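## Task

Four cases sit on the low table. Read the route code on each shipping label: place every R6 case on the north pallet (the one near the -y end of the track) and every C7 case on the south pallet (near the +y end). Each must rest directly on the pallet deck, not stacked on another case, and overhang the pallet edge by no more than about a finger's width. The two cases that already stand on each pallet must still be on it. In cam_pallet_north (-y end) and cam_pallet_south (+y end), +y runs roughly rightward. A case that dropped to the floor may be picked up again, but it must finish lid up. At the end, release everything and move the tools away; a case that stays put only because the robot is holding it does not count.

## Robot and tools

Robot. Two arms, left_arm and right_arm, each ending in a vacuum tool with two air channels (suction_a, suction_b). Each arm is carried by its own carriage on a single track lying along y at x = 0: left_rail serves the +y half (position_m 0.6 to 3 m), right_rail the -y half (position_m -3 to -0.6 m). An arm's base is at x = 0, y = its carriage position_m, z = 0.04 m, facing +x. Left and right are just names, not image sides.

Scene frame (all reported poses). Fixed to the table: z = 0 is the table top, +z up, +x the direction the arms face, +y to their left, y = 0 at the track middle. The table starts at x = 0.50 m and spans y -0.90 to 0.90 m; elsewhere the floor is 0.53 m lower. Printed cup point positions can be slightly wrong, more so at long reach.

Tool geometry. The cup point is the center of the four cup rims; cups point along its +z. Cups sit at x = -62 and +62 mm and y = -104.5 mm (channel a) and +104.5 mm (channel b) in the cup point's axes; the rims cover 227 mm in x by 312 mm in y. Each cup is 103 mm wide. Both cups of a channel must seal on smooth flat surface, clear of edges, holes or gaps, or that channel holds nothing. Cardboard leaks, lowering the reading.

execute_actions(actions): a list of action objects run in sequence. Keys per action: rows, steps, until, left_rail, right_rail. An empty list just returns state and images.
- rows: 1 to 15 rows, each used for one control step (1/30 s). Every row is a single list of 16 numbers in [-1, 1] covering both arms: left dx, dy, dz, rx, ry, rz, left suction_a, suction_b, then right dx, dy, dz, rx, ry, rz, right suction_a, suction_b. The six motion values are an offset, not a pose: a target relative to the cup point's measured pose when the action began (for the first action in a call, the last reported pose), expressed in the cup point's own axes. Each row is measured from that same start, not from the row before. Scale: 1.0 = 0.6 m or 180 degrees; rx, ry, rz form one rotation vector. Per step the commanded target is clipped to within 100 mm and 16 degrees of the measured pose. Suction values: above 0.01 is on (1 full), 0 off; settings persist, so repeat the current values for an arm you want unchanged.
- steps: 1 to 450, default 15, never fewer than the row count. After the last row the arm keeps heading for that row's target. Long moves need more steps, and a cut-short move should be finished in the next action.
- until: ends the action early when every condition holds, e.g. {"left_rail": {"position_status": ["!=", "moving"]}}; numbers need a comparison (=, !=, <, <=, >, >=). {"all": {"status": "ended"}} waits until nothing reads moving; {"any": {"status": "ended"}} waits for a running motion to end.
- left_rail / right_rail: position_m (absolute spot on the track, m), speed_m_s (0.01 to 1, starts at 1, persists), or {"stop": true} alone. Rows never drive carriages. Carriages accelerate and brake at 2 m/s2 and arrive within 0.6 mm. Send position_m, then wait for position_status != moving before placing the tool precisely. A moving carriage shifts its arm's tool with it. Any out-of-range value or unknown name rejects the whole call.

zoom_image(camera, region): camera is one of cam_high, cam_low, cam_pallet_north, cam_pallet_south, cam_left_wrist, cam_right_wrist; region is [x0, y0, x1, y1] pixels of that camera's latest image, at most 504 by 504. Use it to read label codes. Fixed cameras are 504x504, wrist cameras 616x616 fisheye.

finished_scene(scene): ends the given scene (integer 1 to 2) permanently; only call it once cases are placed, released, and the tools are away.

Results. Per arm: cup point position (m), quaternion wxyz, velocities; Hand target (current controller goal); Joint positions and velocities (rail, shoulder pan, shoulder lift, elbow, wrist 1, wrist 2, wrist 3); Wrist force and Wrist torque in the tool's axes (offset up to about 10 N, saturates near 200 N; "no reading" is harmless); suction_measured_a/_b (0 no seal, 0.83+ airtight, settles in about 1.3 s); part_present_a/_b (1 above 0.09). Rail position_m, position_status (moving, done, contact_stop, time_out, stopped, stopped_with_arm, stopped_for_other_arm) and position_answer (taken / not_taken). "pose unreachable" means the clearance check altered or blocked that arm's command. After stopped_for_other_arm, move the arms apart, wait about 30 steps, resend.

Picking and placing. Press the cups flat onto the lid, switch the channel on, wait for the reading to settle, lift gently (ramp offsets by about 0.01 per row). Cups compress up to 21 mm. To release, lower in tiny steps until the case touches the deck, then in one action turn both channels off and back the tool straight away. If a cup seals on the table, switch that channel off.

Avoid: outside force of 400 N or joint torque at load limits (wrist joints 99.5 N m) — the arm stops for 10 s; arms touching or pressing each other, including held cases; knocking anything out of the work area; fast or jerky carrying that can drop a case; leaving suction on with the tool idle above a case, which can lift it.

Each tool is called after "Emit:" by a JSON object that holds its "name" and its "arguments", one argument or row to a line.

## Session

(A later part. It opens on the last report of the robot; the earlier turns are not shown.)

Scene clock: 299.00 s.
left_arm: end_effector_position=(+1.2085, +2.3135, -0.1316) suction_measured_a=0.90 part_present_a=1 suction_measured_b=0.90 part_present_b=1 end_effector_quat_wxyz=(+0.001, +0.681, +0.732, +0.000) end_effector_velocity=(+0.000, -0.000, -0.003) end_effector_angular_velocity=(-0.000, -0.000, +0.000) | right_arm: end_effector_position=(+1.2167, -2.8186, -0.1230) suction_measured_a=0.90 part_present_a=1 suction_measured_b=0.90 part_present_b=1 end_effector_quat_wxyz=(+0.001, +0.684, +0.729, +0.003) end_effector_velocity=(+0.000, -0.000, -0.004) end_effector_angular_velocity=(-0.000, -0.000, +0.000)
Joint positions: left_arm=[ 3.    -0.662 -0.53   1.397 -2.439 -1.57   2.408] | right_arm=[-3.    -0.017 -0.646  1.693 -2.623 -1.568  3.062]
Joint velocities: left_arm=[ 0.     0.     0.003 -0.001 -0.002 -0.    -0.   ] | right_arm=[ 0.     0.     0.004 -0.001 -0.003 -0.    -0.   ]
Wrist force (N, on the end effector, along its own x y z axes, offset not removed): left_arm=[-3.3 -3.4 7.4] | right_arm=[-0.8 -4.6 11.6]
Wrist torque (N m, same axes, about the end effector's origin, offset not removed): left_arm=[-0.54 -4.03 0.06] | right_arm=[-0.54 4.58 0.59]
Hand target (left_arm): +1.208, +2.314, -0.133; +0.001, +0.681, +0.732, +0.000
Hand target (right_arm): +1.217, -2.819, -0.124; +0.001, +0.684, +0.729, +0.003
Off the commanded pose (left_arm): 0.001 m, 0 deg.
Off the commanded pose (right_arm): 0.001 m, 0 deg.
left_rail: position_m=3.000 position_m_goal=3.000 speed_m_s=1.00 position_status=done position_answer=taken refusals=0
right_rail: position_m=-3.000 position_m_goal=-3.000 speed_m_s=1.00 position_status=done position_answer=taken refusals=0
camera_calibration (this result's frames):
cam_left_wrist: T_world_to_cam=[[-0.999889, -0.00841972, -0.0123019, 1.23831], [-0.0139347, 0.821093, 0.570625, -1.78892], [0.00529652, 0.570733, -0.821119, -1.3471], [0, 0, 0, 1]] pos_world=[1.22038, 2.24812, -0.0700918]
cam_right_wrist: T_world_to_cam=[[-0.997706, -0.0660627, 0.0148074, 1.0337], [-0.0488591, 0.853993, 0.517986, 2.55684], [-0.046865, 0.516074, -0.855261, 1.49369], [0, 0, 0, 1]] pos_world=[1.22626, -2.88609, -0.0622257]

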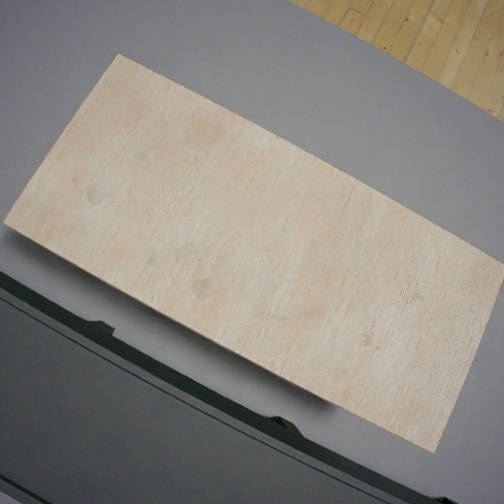

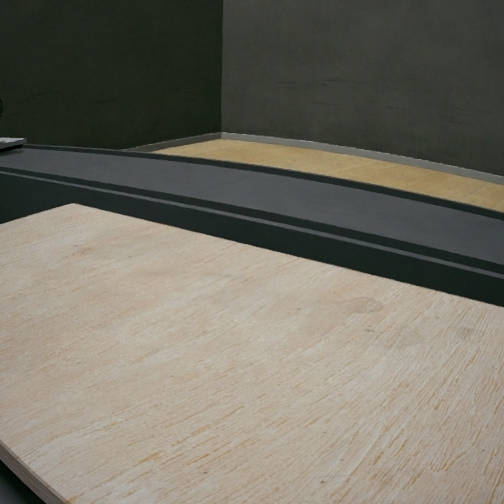

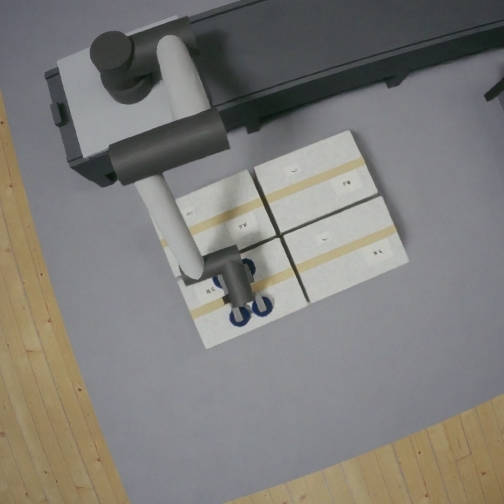

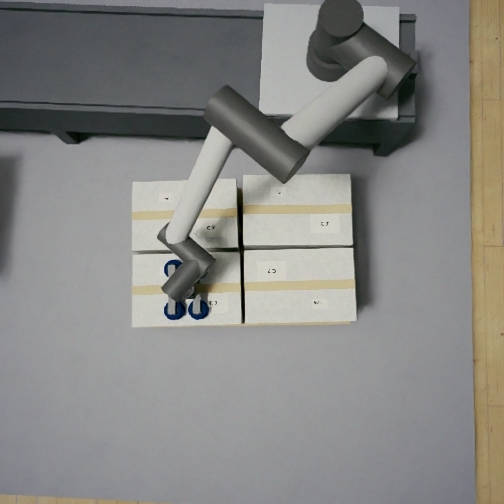

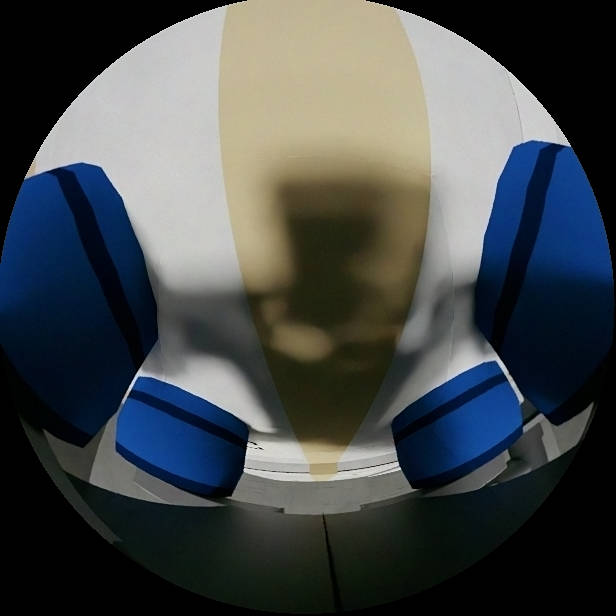

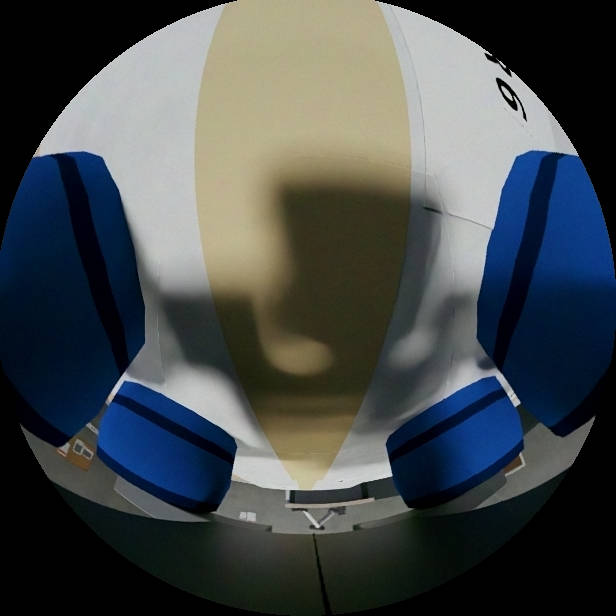

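Emit:
{"name": "execute_actions", "arguments": {
  "actions": []
}}

Scene clock: 301.47 s.
left_arm: end_effector_position=(+1.2085, +2.3135, -0.1328) suction_measured_a=0.90 part_present_a=1 suction_measured_b=0.90 part_present_b=1 end_effector_quat_wxyz=(+0.001, +0.681, +0.732, +0.000) end_effector_velocity=(+0.000, +0.000, +0.000) end_effector_angular_velocity=(-0.000, +0.000, -0.000) | right_arm: end_effector_position=(+1.2167, -2.8185, -0.1243) suction_measured_a=0.90 part_present_a=1 suction_measured_b=0.90 part_present_b=1 end_effector_quat_wxyz=(+0.001, +0.684, +0.729, +0.003) end_effector_velocity=(+0.000, +0.000, +0.000) end_effector_angular_velocity=(+0.000, +0.000, +0.000)
Joint positions: left_arm=[ 3.    -0.662 -0.529  1.396 -2.44  -1.57   2.408] | right_arm=[-3.    -0.017 -0.645  1.693 -2.624 -1.568  3.062]
Joint velocities: left_arm=[ 0.  0. -0.  0.  0. -0.  0.] | right_arm=[ 0. -0. -0. -0.  0.  0. -0.]
Wrist force (N, on the end effector, along its own x y z axes, offset not removed): left_arm=[-0.4 -6.6 9.0] | right_arm=[0.4 -4.6 15.8]
Wrist torque (N m, same axes, about the end effector's origin, offset not removed): left_arm=[-0.97 -4.42 -0.01] | right_arm=[-0.63 4.53 0.57]
Hand target (left_arm): +1.208, +2.314, -0.133; +0.001, +0.681, +0.732, +0.000
Hand target (right_arm): +1.217, -2.819, -0.124; +0.001, +0.684, +0.729, +0.003
Off the commanded pose (left_arm): 0.000 m, 0 deg.
Off the commanded pose (right_arm): 0.000 m, 0 deg.
left_rail: position_m=3.000 position_m_goal=3.000 speed_m_s=1.00 position_status=done position_answer=taken refusals=0
right_rail: position_m=-3.000 position_m_goal=-3.000 speed_m_s=1.00 position_status=done position_answer=taken refusals=0
camera_calibration (this result's frames):
cam_left_wrist: T_world_to_cam=[[-0.999889, -0.00842001, -0.012302, 1.2383], [-0.013935, 0.821093, 0.570624, -1.78825], [0.00529645, 0.570732, -0.821119, -1.34805], [0, 0, 0, 1]] pos_world=[1.22038, 2.24812, -0.0712573]
cam_right_wrist: T_world_to_cam=[[-0.997706, -0.0660636, 0.0148061, 1.03372], [-0.0488593, 0.853978, 0.51801, 2.55747], [-0.0468657, 0.516098, -0.855247, 1.49265], [0, 0, 0, 1]] pos_world=[1.22626, -2.88608, -0.0635097]

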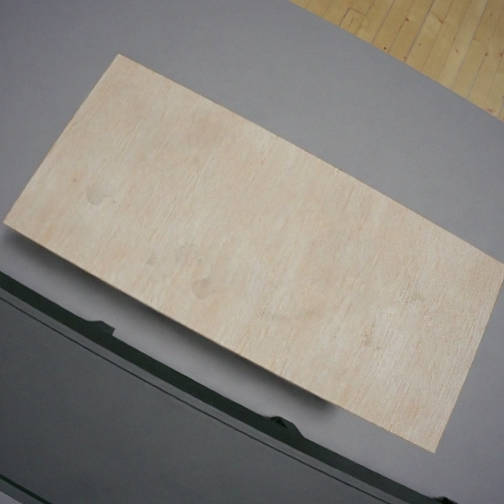

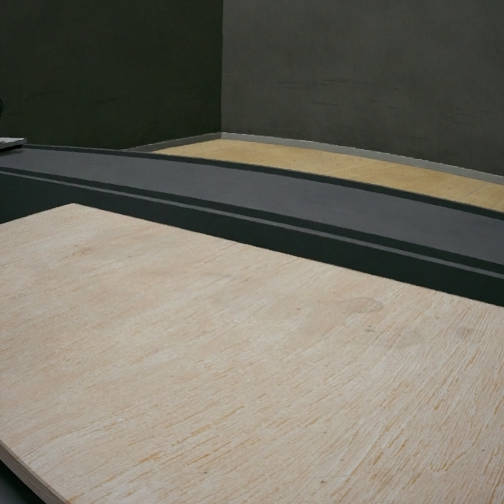

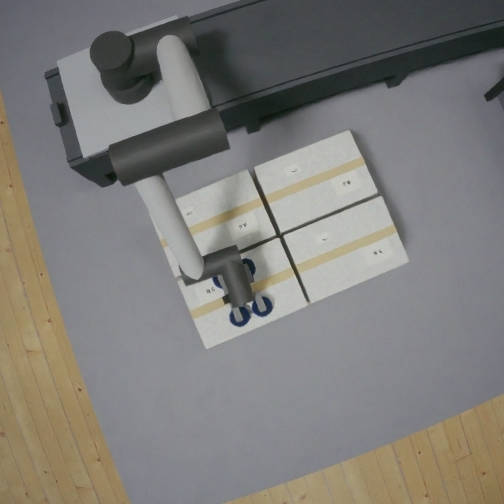

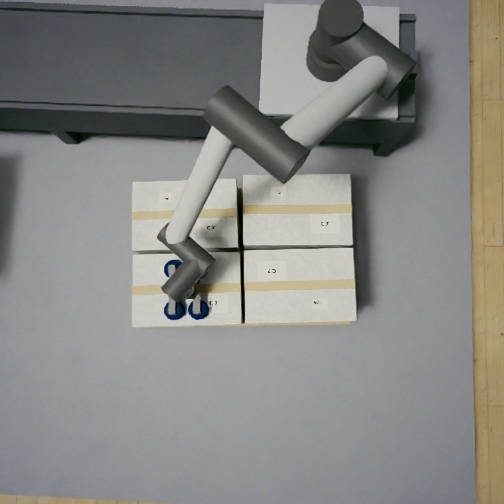

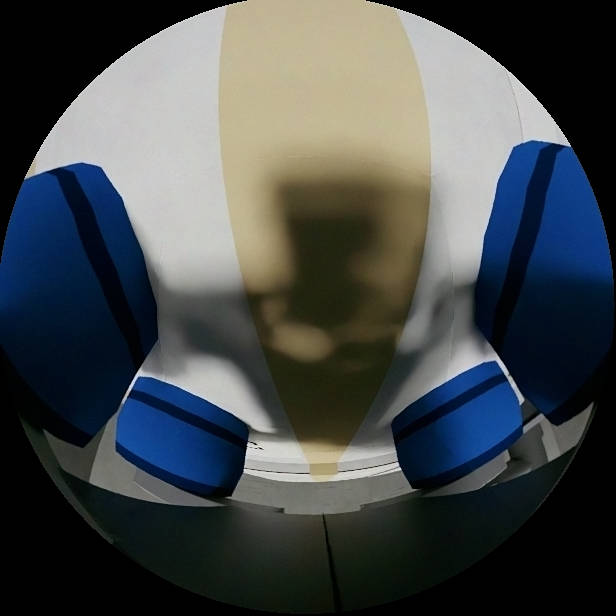

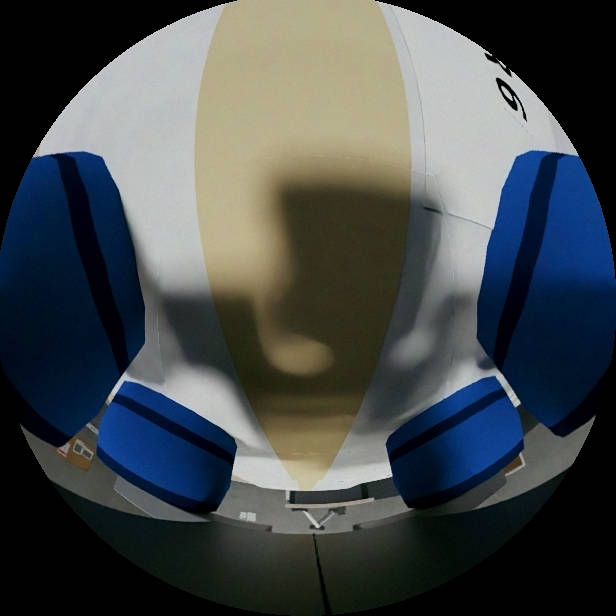

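Emit:
{"name": "execute_actions", "arguments": {
  "actions": [
    {"rows":[[0,0,0.0018,0,0,0,1,1,0,0,0.002,0,0,0,1,1]],"steps":1}
  ]
}}

Scene clock: 303.27 s.
left_arm: end_effector_position=(+1.2085, +2.3135, -0.1328) suction_measured_a=0.90 part_present_a=1 suction_measured_b=0.90 part_present_b=1 end_effector_quat_wxyz=(+0.001, +0.681, +0.732, +0.000) end_effector_velocity=(+0.000, -0.000, -0.003) end_effector_angular_velocity=(-0.000, -0.000, -0.000) | right_arm: end_effector_position=(+1.2167, -2.8186, -0.1243) suction_measured_a=0.90 part_present_a=1 suction_measured_b=0.90 part_present_b=1 end_effector_quat_wxyz=(+0.001, +0.684, +0.729, +0.003) end_effector_velocity=(+0.000, -0.000, -0.003) end_effector_angular_velocity=(-0.000, -0.000, +0.000)
Joint positions: left_arm=[ 3.    -0.662 -0.529  1.396 -2.44  -1.57   2.408] | right_arm=[-3.    -0.017 -0.645  1.693 -2.624 -1.568  3.062]
Joint velocities: left_arm=[ 0.    -0.     0.003 -0.001 -0.002  0.     0.   ] | right_arm=[ 0.     0.     0.003 -0.001 -0.003  0.     0.   ]
Wrist force (N, on the end effector, along its own x y z axes, offset not removed): left_arm=[0.7 -4.1 8.7] | right_arm=[-3.4 -5.6 10.4]
Wrist torque (N m, same axes, about the end effector's origin, offset not removed): left_arm=[-0.69 -4.63 0.00] | right_arm=[-0.87 4.93 0.70]
Hand target (left_arm): +1.208, +2.314, -0.134; +0.001, +0.681, +0.732, +0.000
Hand target (right_arm): +1.217, -2.819, -0.125; +0.001, +0.684, +0.729, +0.003
Off the commanded pose (left_arm): 0.001 m, 0 deg.
Off the commanded pose (right_arm): 0.001 m, 0 deg.
left_rail: position_m=3.000 position_m_goal=3.000 speed_m_s=1.00 position_status=done position_answer=taken refusals=0
right_rail: position_m=-3.000 position_m_goal=-3.000 speed_m_s=1.00 position_status=done position_answer=taken refusals=0
camera_calibration (this result's frames):
cam_left_wrist: T_world_to_cam=[[-0.999889, -0.00841931, -0.0123006, 1.2383], [-0.0139336, 0.821092, 0.570626, -1.78824], [0.00529567, 0.570734, -0.821118, -1.34808], [0, 0, 0, 1]] pos_world=[1.22038, 2.24813, -0.0712875]
cam_right_wrist: T_world_to_cam=[[-0.997706, -0.0660635, 0.0148091, 1.03372], [-0.0488576, 0.853978, 0.51801, 2.55748], [-0.0468682, 0.516098, -0.855246, 1.49263], [0, 0, 0, 1]] pos_world=[1.22626, -2.88608, -0.0635428]

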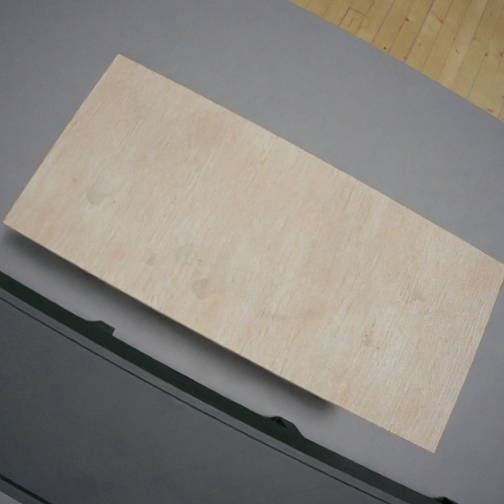

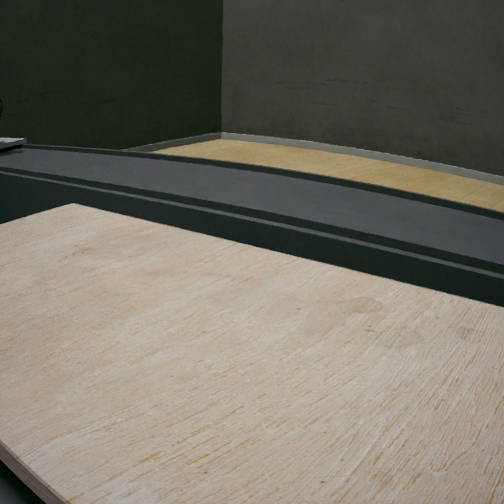

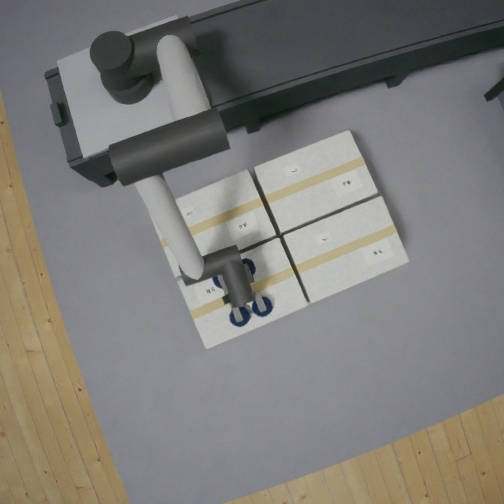

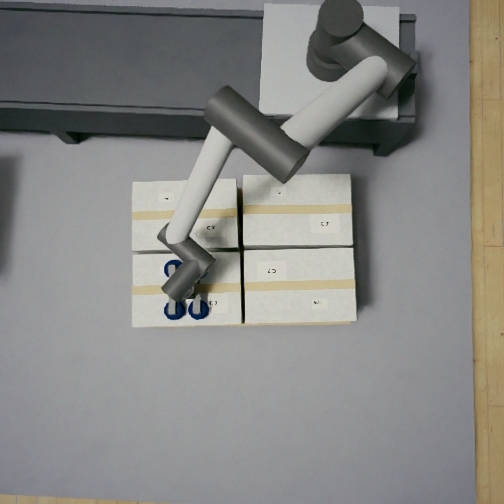

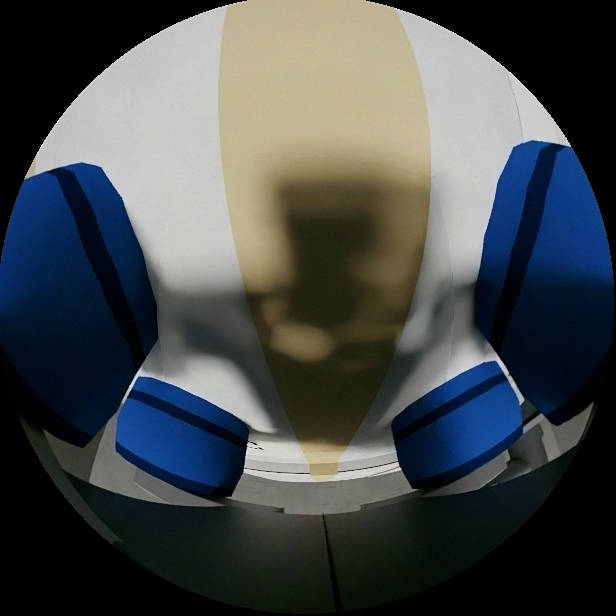

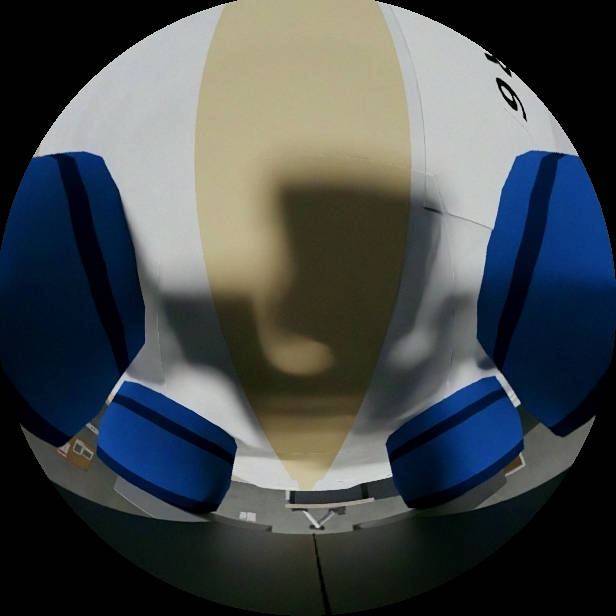

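Emit:
{"name": "execute_actions", "arguments": {
  "actions": []
}}

Scene clock: 304.67 s.
left_arm: end_effector_position=(+1.2085, +2.3135, -0.1339) suction_measured_a=0.90 part_present_a=1 suction_measured_b=0.90 part_present_b=1 end_effector_quat_wxyz=(+0.001, +0.681, +0.732, +0.000) end_effector_velocity=(-0.000, -0.000, -0.000) end_effector_angular_velocity=(+0.000, -0.000, -0.000) | right_arm: end_effector_position=(+1.2167, -2.8185, -0.1255) suction_measured_a=0.90 part_present_a=1 suction_measured_b=0.90 part_present_b=1 end_effector_quat_wxyz=(+0.001, +0.684, +0.729, +0.003) end_effector_velocity=(-0.000, +0.000, -0.000) end_effector_angular_velocity=(-0.000, +0.000, -0.000)
Joint positions: left_arm=[ 3.    -0.662 -0.528  1.396 -2.44  -1.57   2.408] | right_arm=[-3.    -0.017 -0.644  1.693 -2.625 -1.568  3.062]
Joint velocities: left_arm=[ 0. -0.  0.  0. -0.  0. -0.] | right_arm=[ 0.  0.  0. -0. -0. -0.  0.]
Wrist force (N, on the end effector, along its own x y z axes, offset not removed): left_arm=[0.8 -5.1 10.2] | right_arm=[1.5 -3.7 11.4]
Wrist torque (N m, same axes, about the end effector's origin, offset not removed): left_arm=[-0.86 -4.72 -0.01] | right_arm=[-0.50 4.11 0.59]
Hand target (left_arm): +1.208, +2.314, -0.134; +0.001, +0.681, +0.732, +0.000
Hand target (right_arm): +1.217, -2.819, -0.125; +0.001, +0.684, +0.729, +0.003
Off the commanded pose (left_arm): 0.000 m, 0 deg.
Off the commanded pose (right_arm): 0.000 m, 0 deg.
left_rail: position_m=3.000 position_m_goal=3.000 speed_m_s=1.00 position_status=done position_answer=taken refusals=0
right_rail: position_m=-3.000 position_m_goal=-3.000 speed_m_s=1.00 position_status=done position_answer=taken refusals=0
camera_calibration (this result's frames):
cam_left_wrist: T_world_to_cam=[[-0.999889, -0.00841597, -0.0123007, 1.23828], [-0.0139309, 0.821092, 0.570625, -1.78764], [0.00529767, 0.570733, -0.821118, -1.34894], [0, 0, 0, 1]] pos_world=[1.22038, 2.24813, -0.0723365]
cam_right_wrist: T_world_to_cam=[[-0.997706, -0.0660638, 0.0148082, 1.03374], [-0.0488581, 0.853975, 0.518015, 2.55808], [-0.0468678, 0.516102, -0.855244, 1.49164], [0, 0, 0, 1]] pos_world=[1.22626, -2.88608, -0.0647087]

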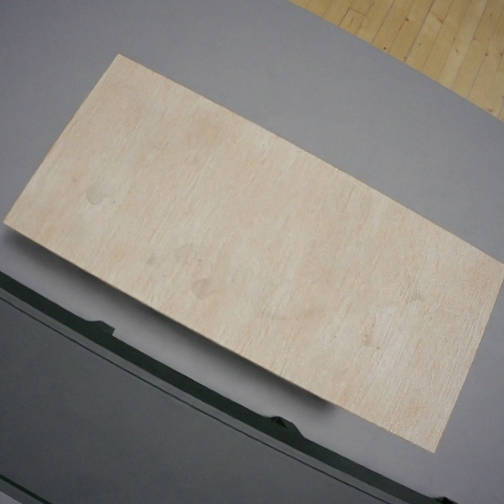

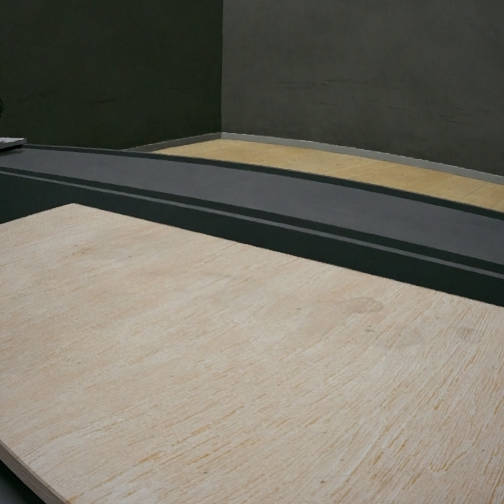

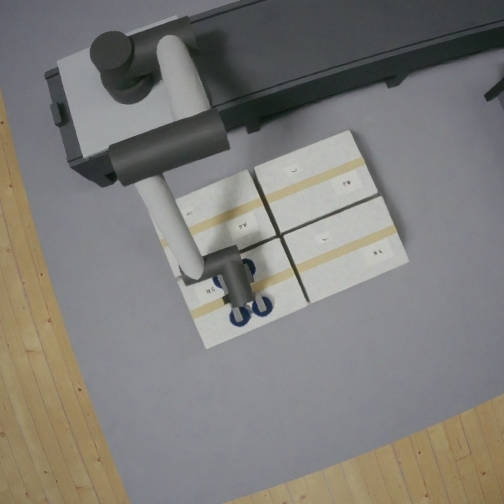

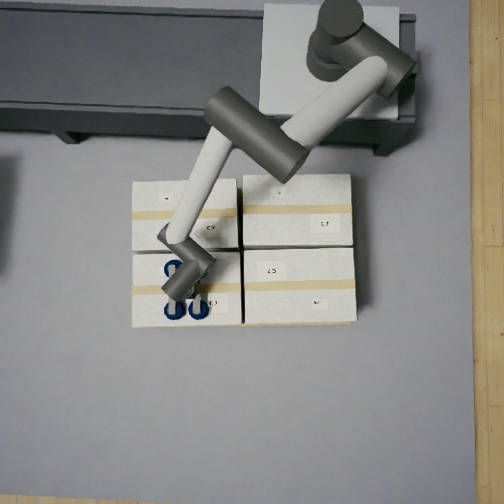

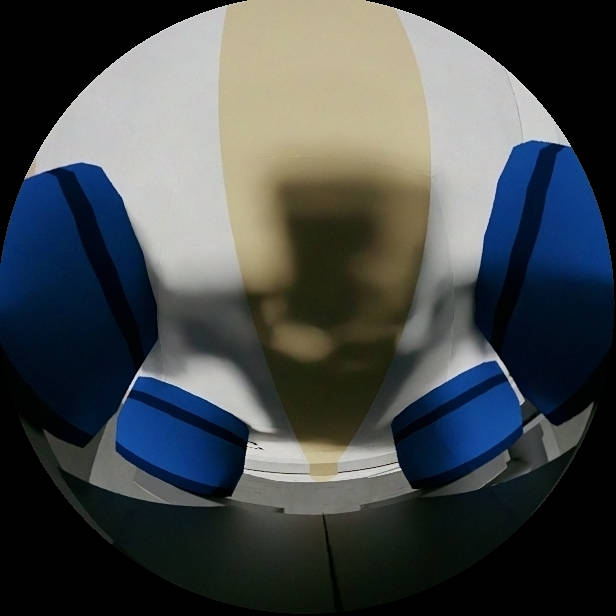

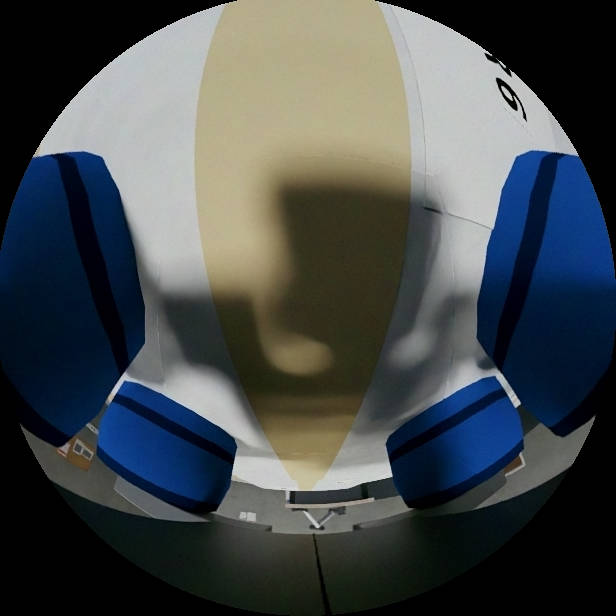

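Emit:
{"name": "execute_actions", "arguments": {
  "actions": [
    {"rows":[[0,0,0.0018,0,0,0,1,1,0,0,0.002,0,0,0,1,1]],"steps":1}
  ]
}}

Scene clock: 306.30 s.
left_arm: end_effector_position=(+1.2085, +2.3135, -0.1339) suction_measured_a=0.90 part_present_a=1 suction_measured_b=0.90 part_present_b=1 end_effector_quat_wxyz=(+0.001, +0.681, +0.732, +0.000) end_effector_velocity=(+0.000, -0.000, -0.003) end_effector_angular_velocity=(-0.000, -0.000, +0.000) | right_arm: end_effector_position=(+1.2167, -2.8185, -0.1255) suction_measured_a=0.90 part_present_a=1 suction_measured_b=0.90 part_present_b=1 end_effector_quat_wxyz=(+0.001, +0.684, +0.729, +0.003) end_effector_velocity=(+0.000, -0.000, -0.003) end_effector_angular_velocity=(-0.000, -0.000, -0.000)
Joint positions: left_arm=[ 3.    -0.662 -0.528  1.396 -2.44  -1.57   2.408] | right_arm=[-3.    -0.017 -0.644  1.693 -2.625 -1.568  3.062]
Joint velocities: left_arm=[ 0.     0.     0.003 -0.001 -0.002 -0.    -0.   ] | right_arm=[ 0.    -0.     0.003 -0.001 -0.003  0.     0.   ]
Wrist force (N, on the end effector, along its own x y z axes, offset not removed): left_arm=[-2.4 -7.0 9.6] | right_arm=[0.3 -5.3 7.9]
Wrist torque (N m, same axes, about the end effector's origin, offset not removed): left_arm=[-1.01 -4.10 -0.12] | right_arm=[-0.61 4.40 0.47]
Hand target (left_arm): +1.208, +2.314, -0.135; +0.001, +0.681, +0.732, +0.000
Hand target (right_arm): +1.217, -2.819, -0.127; +0.001, +0.684, +0.729, +0.003
Off the commanded pose (left_arm): 0.001 m, 0 deg.
Off the commanded pose (right_arm): 0.001 m, 0 deg.
left_rail: position_m=3.000 position_m_goal=3.000 speed_m_s=1.00 position_status=done position_answer=taken refusals=0
right_rail: position_m=-3.000 position_m_goal=-3.000 speed_m_s=1.00 position_status=done position_answer=taken refusals=0
camera_calibration (this result's frames):
cam_left_wrist: T_world_to_cam=[[-0.999889, -0.00841601, -0.0122989, 1.23828], [-0.0139299, 0.821091, 0.570627, -1.78762], [0.00529613, 0.570735, -0.821118, -1.34897], [0, 0, 0, 1]] pos_world=[1.22038, 2.24813, -0.0723668]
cam_right_wrist: T_world_to_cam=[[-0.997705, -0.0660635, 0.0148105, 1.03374], [-0.0488567, 0.853975, 0.518015, 2.55809], [-0.0468696, 0.516102, -0.855244, 1.49162], [0, 0, 0, 1]] pos_world=[1.22626, -2.88608, -0.0647419]

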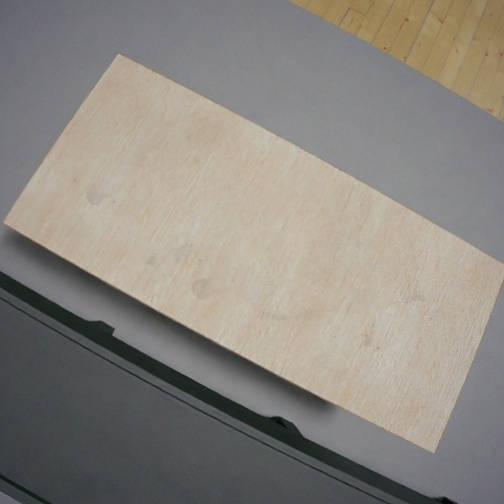

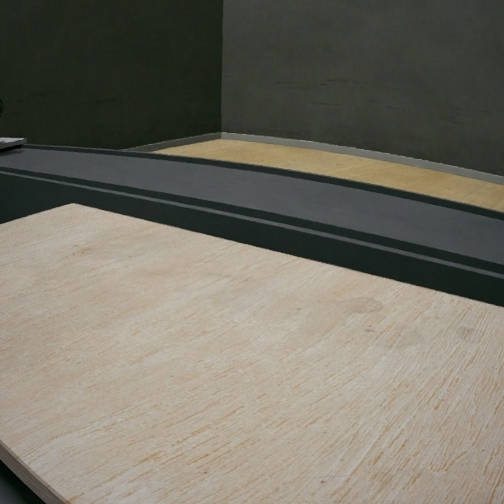

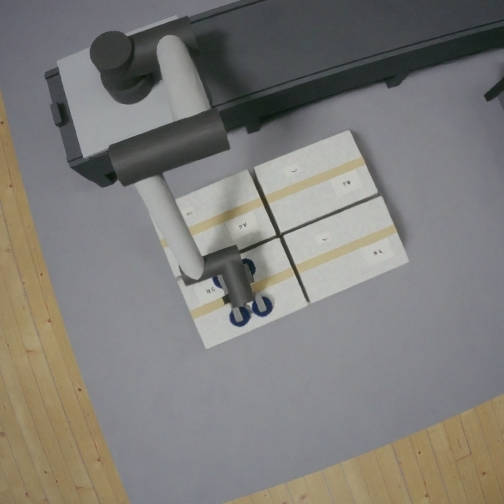

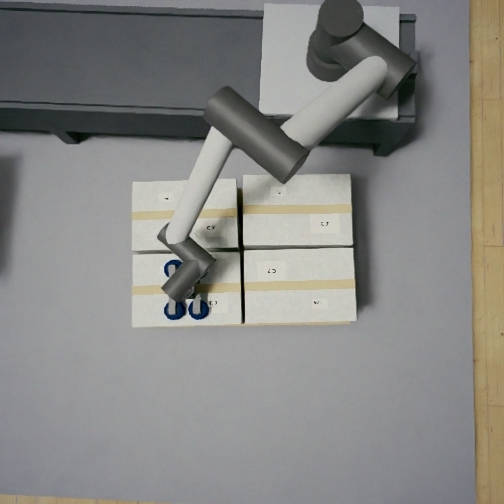

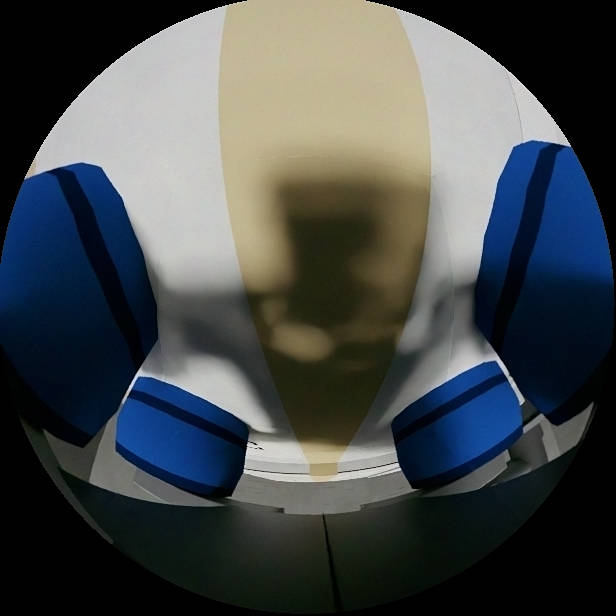

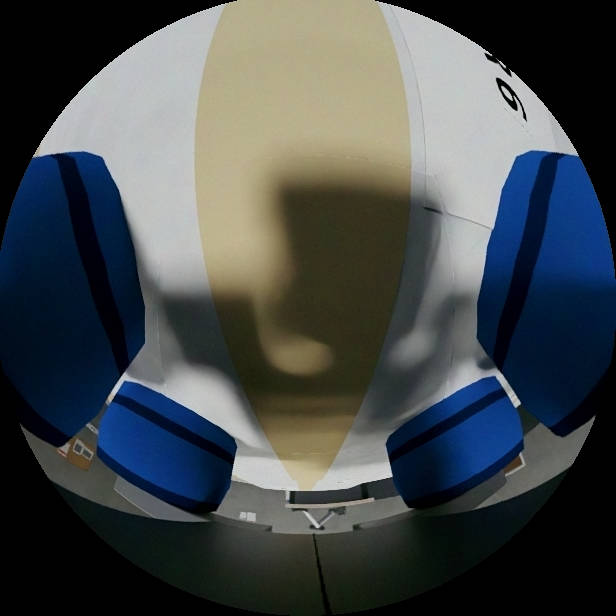

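Emit:
{"name": "execute_actions", "arguments": {
  "actions": []
}}

Scene clock: 311.30 s.
left_arm: end_effector_position=(+1.2085, +2.3135, -0.1350) suction_measured_a=0.90 part_present_a=1 suction_measured_b=0.90 part_present_b=1 end_effector_quat_wxyz=(+0.001, +0.681, +0.732, +0.000) end_effector_velocity=(+0.000, -0.000, +0.000) end_effector_angular_velocity=(-0.000, -0.000, -0.000) | right_arm: end_effector_position=(+1.2167, -2.8185, -0.1267) suction_measured_a=0.90 part_present_a=1 suction_measured_b=0.90 part_present_b=1 end_effector_quat_wxyz=(+0.001, +0.684, +0.729, +0.003) end_effector_velocity=(+0.000, -0.000, +0.000) end_effector_angular_velocity=(+0.000, -0.000, +0.000)
Joint positions: left_arm=[ 3.    -0.662 -0.527  1.396 -2.441 -1.57   2.408] | right_arm=[-3.    -0.017 -0.643  1.692 -2.626 -1.568  3.062]
Joint velocities: left_arm=[ 0. -0. -0.  0. -0.  0.  0.] | right_arm=[ 0. -0. -0.  0.  0.  0. -0.]
Wrist force (N, on the end effector, along its own x y z axes, offset not removed): left_arm=[-2.5 -6.2 8.8] | right_arm=[-1.5 -4.3 9.9]
Wrist torque (N m, same axes, about the end effector's origin, offset not removed): left_arm=[-0.97 -4.22 0.05] | right_arm=[-0.57 4.57 0.63]
Hand target (left_arm): +1.208, +2.314, -0.135; +0.001, +0.681, +0.732, +0.000
Hand target (right_arm): +1.217, -2.819, -0.127; +0.001, +0.684, +0.729, +0.003
Off the commanded pose (left_arm): 0.000 m, 0 deg.
Off the commanded pose (right_arm): 0.000 m, 0 deg.
left_rail: position_m=3.000 position_m_goal=3.000 speed_m_s=1.00 position_status=done position_answer=taken refusals=0
right_rail: position_m=-3.000 position_m_goal=-3.000 speed_m_s=1.00 position_status=done position_answer=taken refusals=0
camera_calibration (this result's frames):
cam_left_wrist: T_world_to_cam=[[-0.999889, -0.00841698, -0.0122994, 1.23827], [-0.013931, 0.821092, 0.570626, -1.78702], [0.00529598, 0.570734, -0.821118, -1.34983], [0, 0, 0, 1]] pos_world=[1.22038, 2.24813, -0.0734157]
cam_right_wrist: T_world_to_cam=[[-0.997705, -0.0660637, 0.0148109, 1.03376], [-0.0488566, 0.853975, 0.518015, 2.5587], [-0.0468701, 0.516102, -0.855244, 1.49062], [0, 0, 0, 1]] pos_world=[1.22627, -2.88608, -0.0659075]

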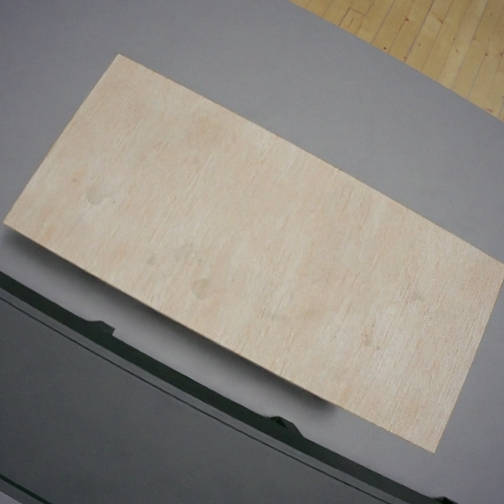

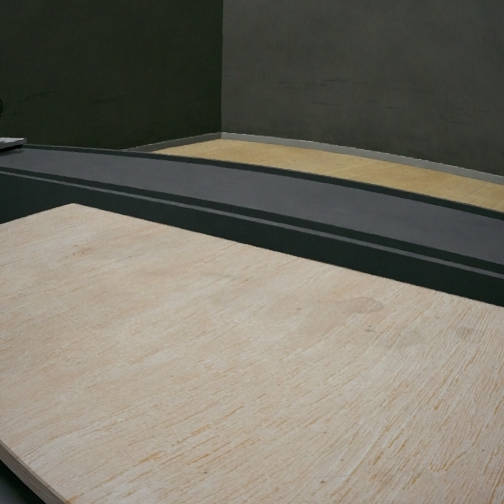

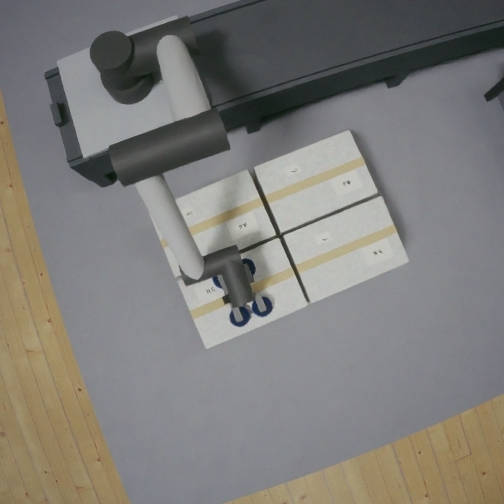

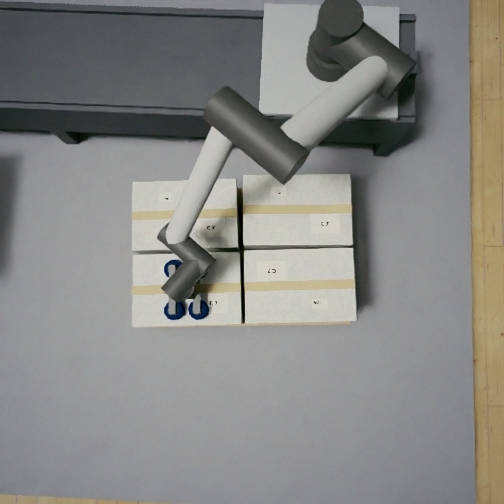

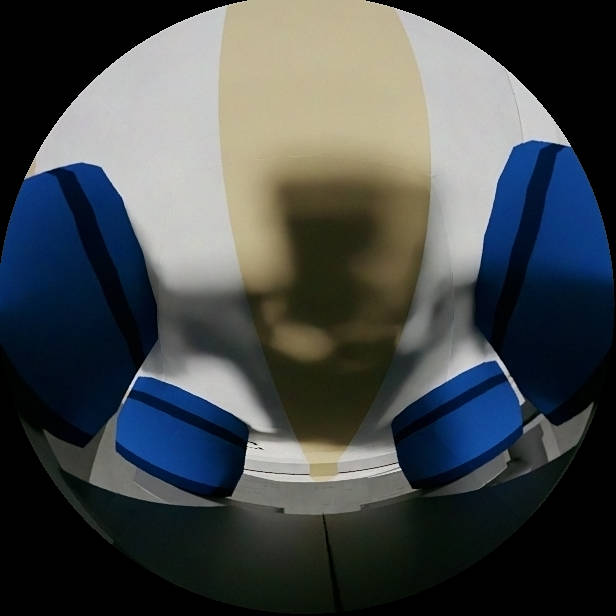

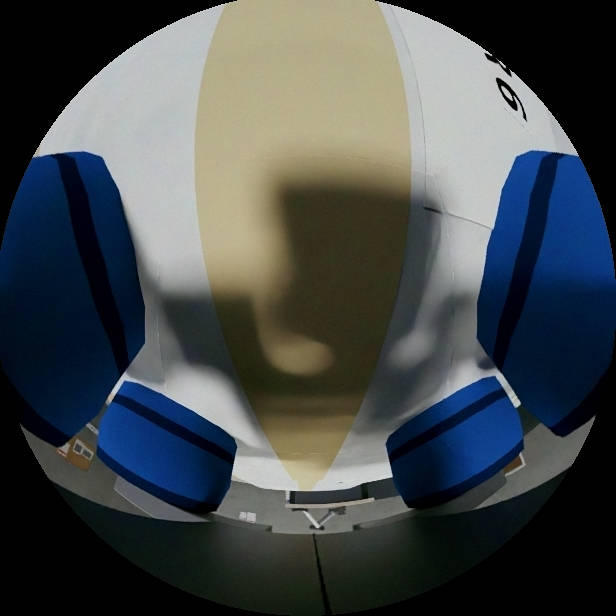

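Emit:
{"name": "execute_actions", "arguments": {
  "actions": [
    {"rows":[[0,0,0.0018,0,0,0,1,1,0,0,0.0018,0,0,0,1,1]],"steps":1}
  ]
}}

Scene clock: 312.63 s.
left_arm: end_effector_position=(+1.2085, +2.3135, -0.1350) suction_measured_a=0.90 part_present_a=1 suction_measured_b=0.90 part_present_b=1 end_effector_quat_wxyz=(+0.001, +0.681, +0.732, +0.000) end_effector_velocity=(+0.000, -0.000, -0.003) end_effector_angular_velocity=(+0.000, +0.000, -0.000) | right_arm: end_effector_position=(+1.2167, -2.8185, -0.1267) suction_measured_a=0.90 part_present_a=1 suction_measured_b=0.90 part_present_b=1 end_effector_quat_wxyz=(+0.001, +0.684, +0.729, +0.003) end_effector_velocity=(+0.000, -0.000, -0.003) end_effector_angular_velocity=(-0.000, -0.000, +0.000)
Joint positions: left_arm=[ 3.    -0.662 -0.527  1.396 -2.441 -1.57   2.408] | right_arm=[-3.    -0.017 -0.643  1.692 -2.626 -1.568  3.062]
Joint velocities: left_arm=[ 0.    -0.     0.003 -0.001 -0.002 -0.     0.   ] | right_arm=[ 0.    -0.     0.003 -0.001 -0.003 -0.    -0.   ]
Wrist force (N, on the end effector, along its own x y z axes, offset not removed): left_arm=[-1.9 -3.2 9.6] | right_arm=[-0.3 -5.2 10.4]
Wrist torque (N m, same axes, about the end effector's origin, offset not removed): left_arm=[-0.48 -4.22 -0.12] | right_arm=[-0.68 4.46 0.59]
Hand target (left_arm): +1.208, +2.314, -0.136; +0.001, +0.681, +0.732, +0.000
Hand target (right_arm): +1.217, -2.819, -0.128; +0.001, +0.684, +0.729, +0.003
Off the commanded pose (left_arm): 0.001 m, 0 deg.
Off the commanded pose (right_arm): 0.001 m, 0 deg.
left_rail: position_m=3.000 position_m_goal=3.000 speed_m_s=1.00 position_status=done position_answer=taken refusals=0
right_rail: position_m=-3.000 position_m_goal=-3.000 speed_m_s=1.00 position_status=done position_answer=taken refusals=0
camera_calibration (this result's frames):
cam_left_wrist: T_world_to_cam=[[-0.999889, -0.00841672, -0.0122964, 1.23826], [-0.0139291, 0.82109, 0.570628, -1.78701], [0.00529362, 0.570736, -0.821116, -1.34986], [0, 0, 0, 1]] pos_world=[1.22038, 2.24813, -0.0734465]
cam_right_wrist: T_world_to_cam=[[-0.997705, -0.0660635, 0.0148144, 1.03376], [-0.0488546, 0.853975, 0.518015, 2.55871], [-0.046873, 0.516103, -0.855243, 1.4906], [0, 0, 0, 1]] pos_world=[1.22626, -2.88608, -0.0659377]

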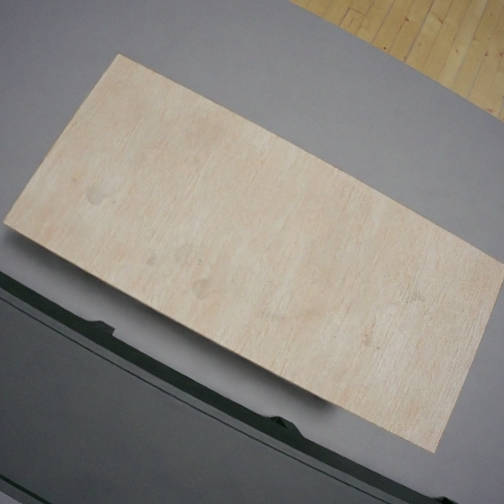

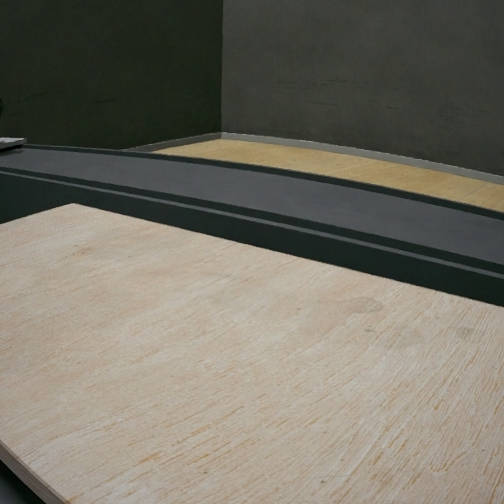

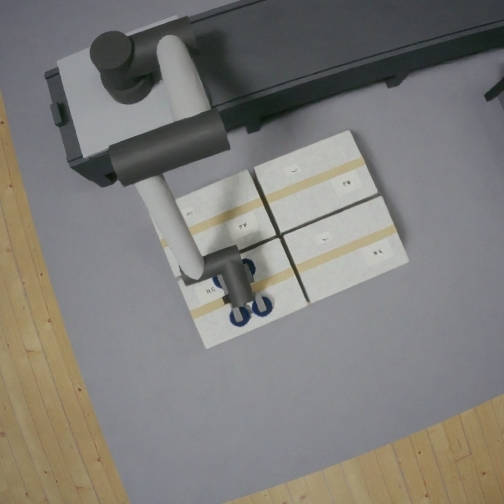

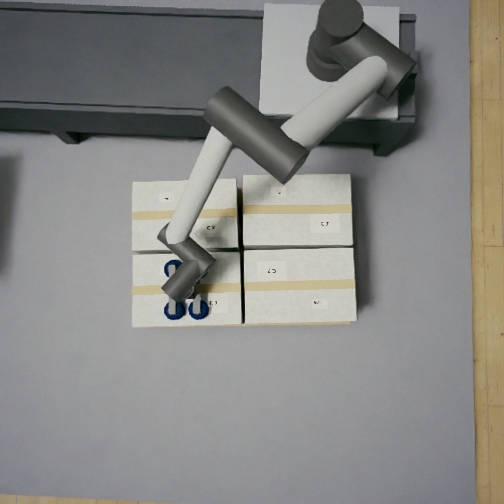

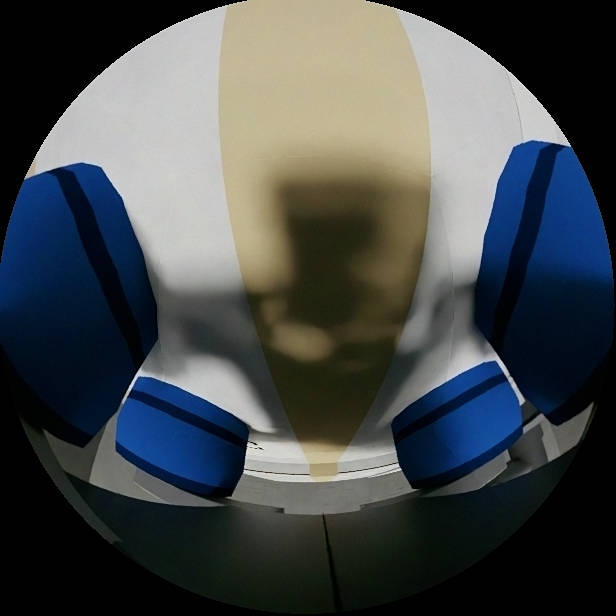

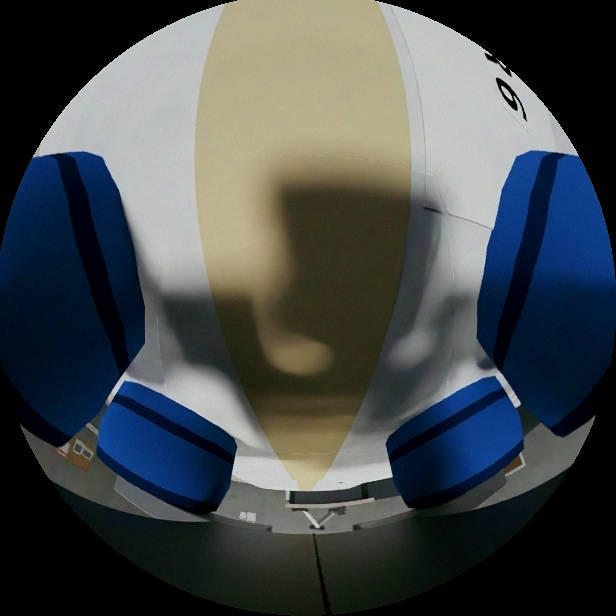

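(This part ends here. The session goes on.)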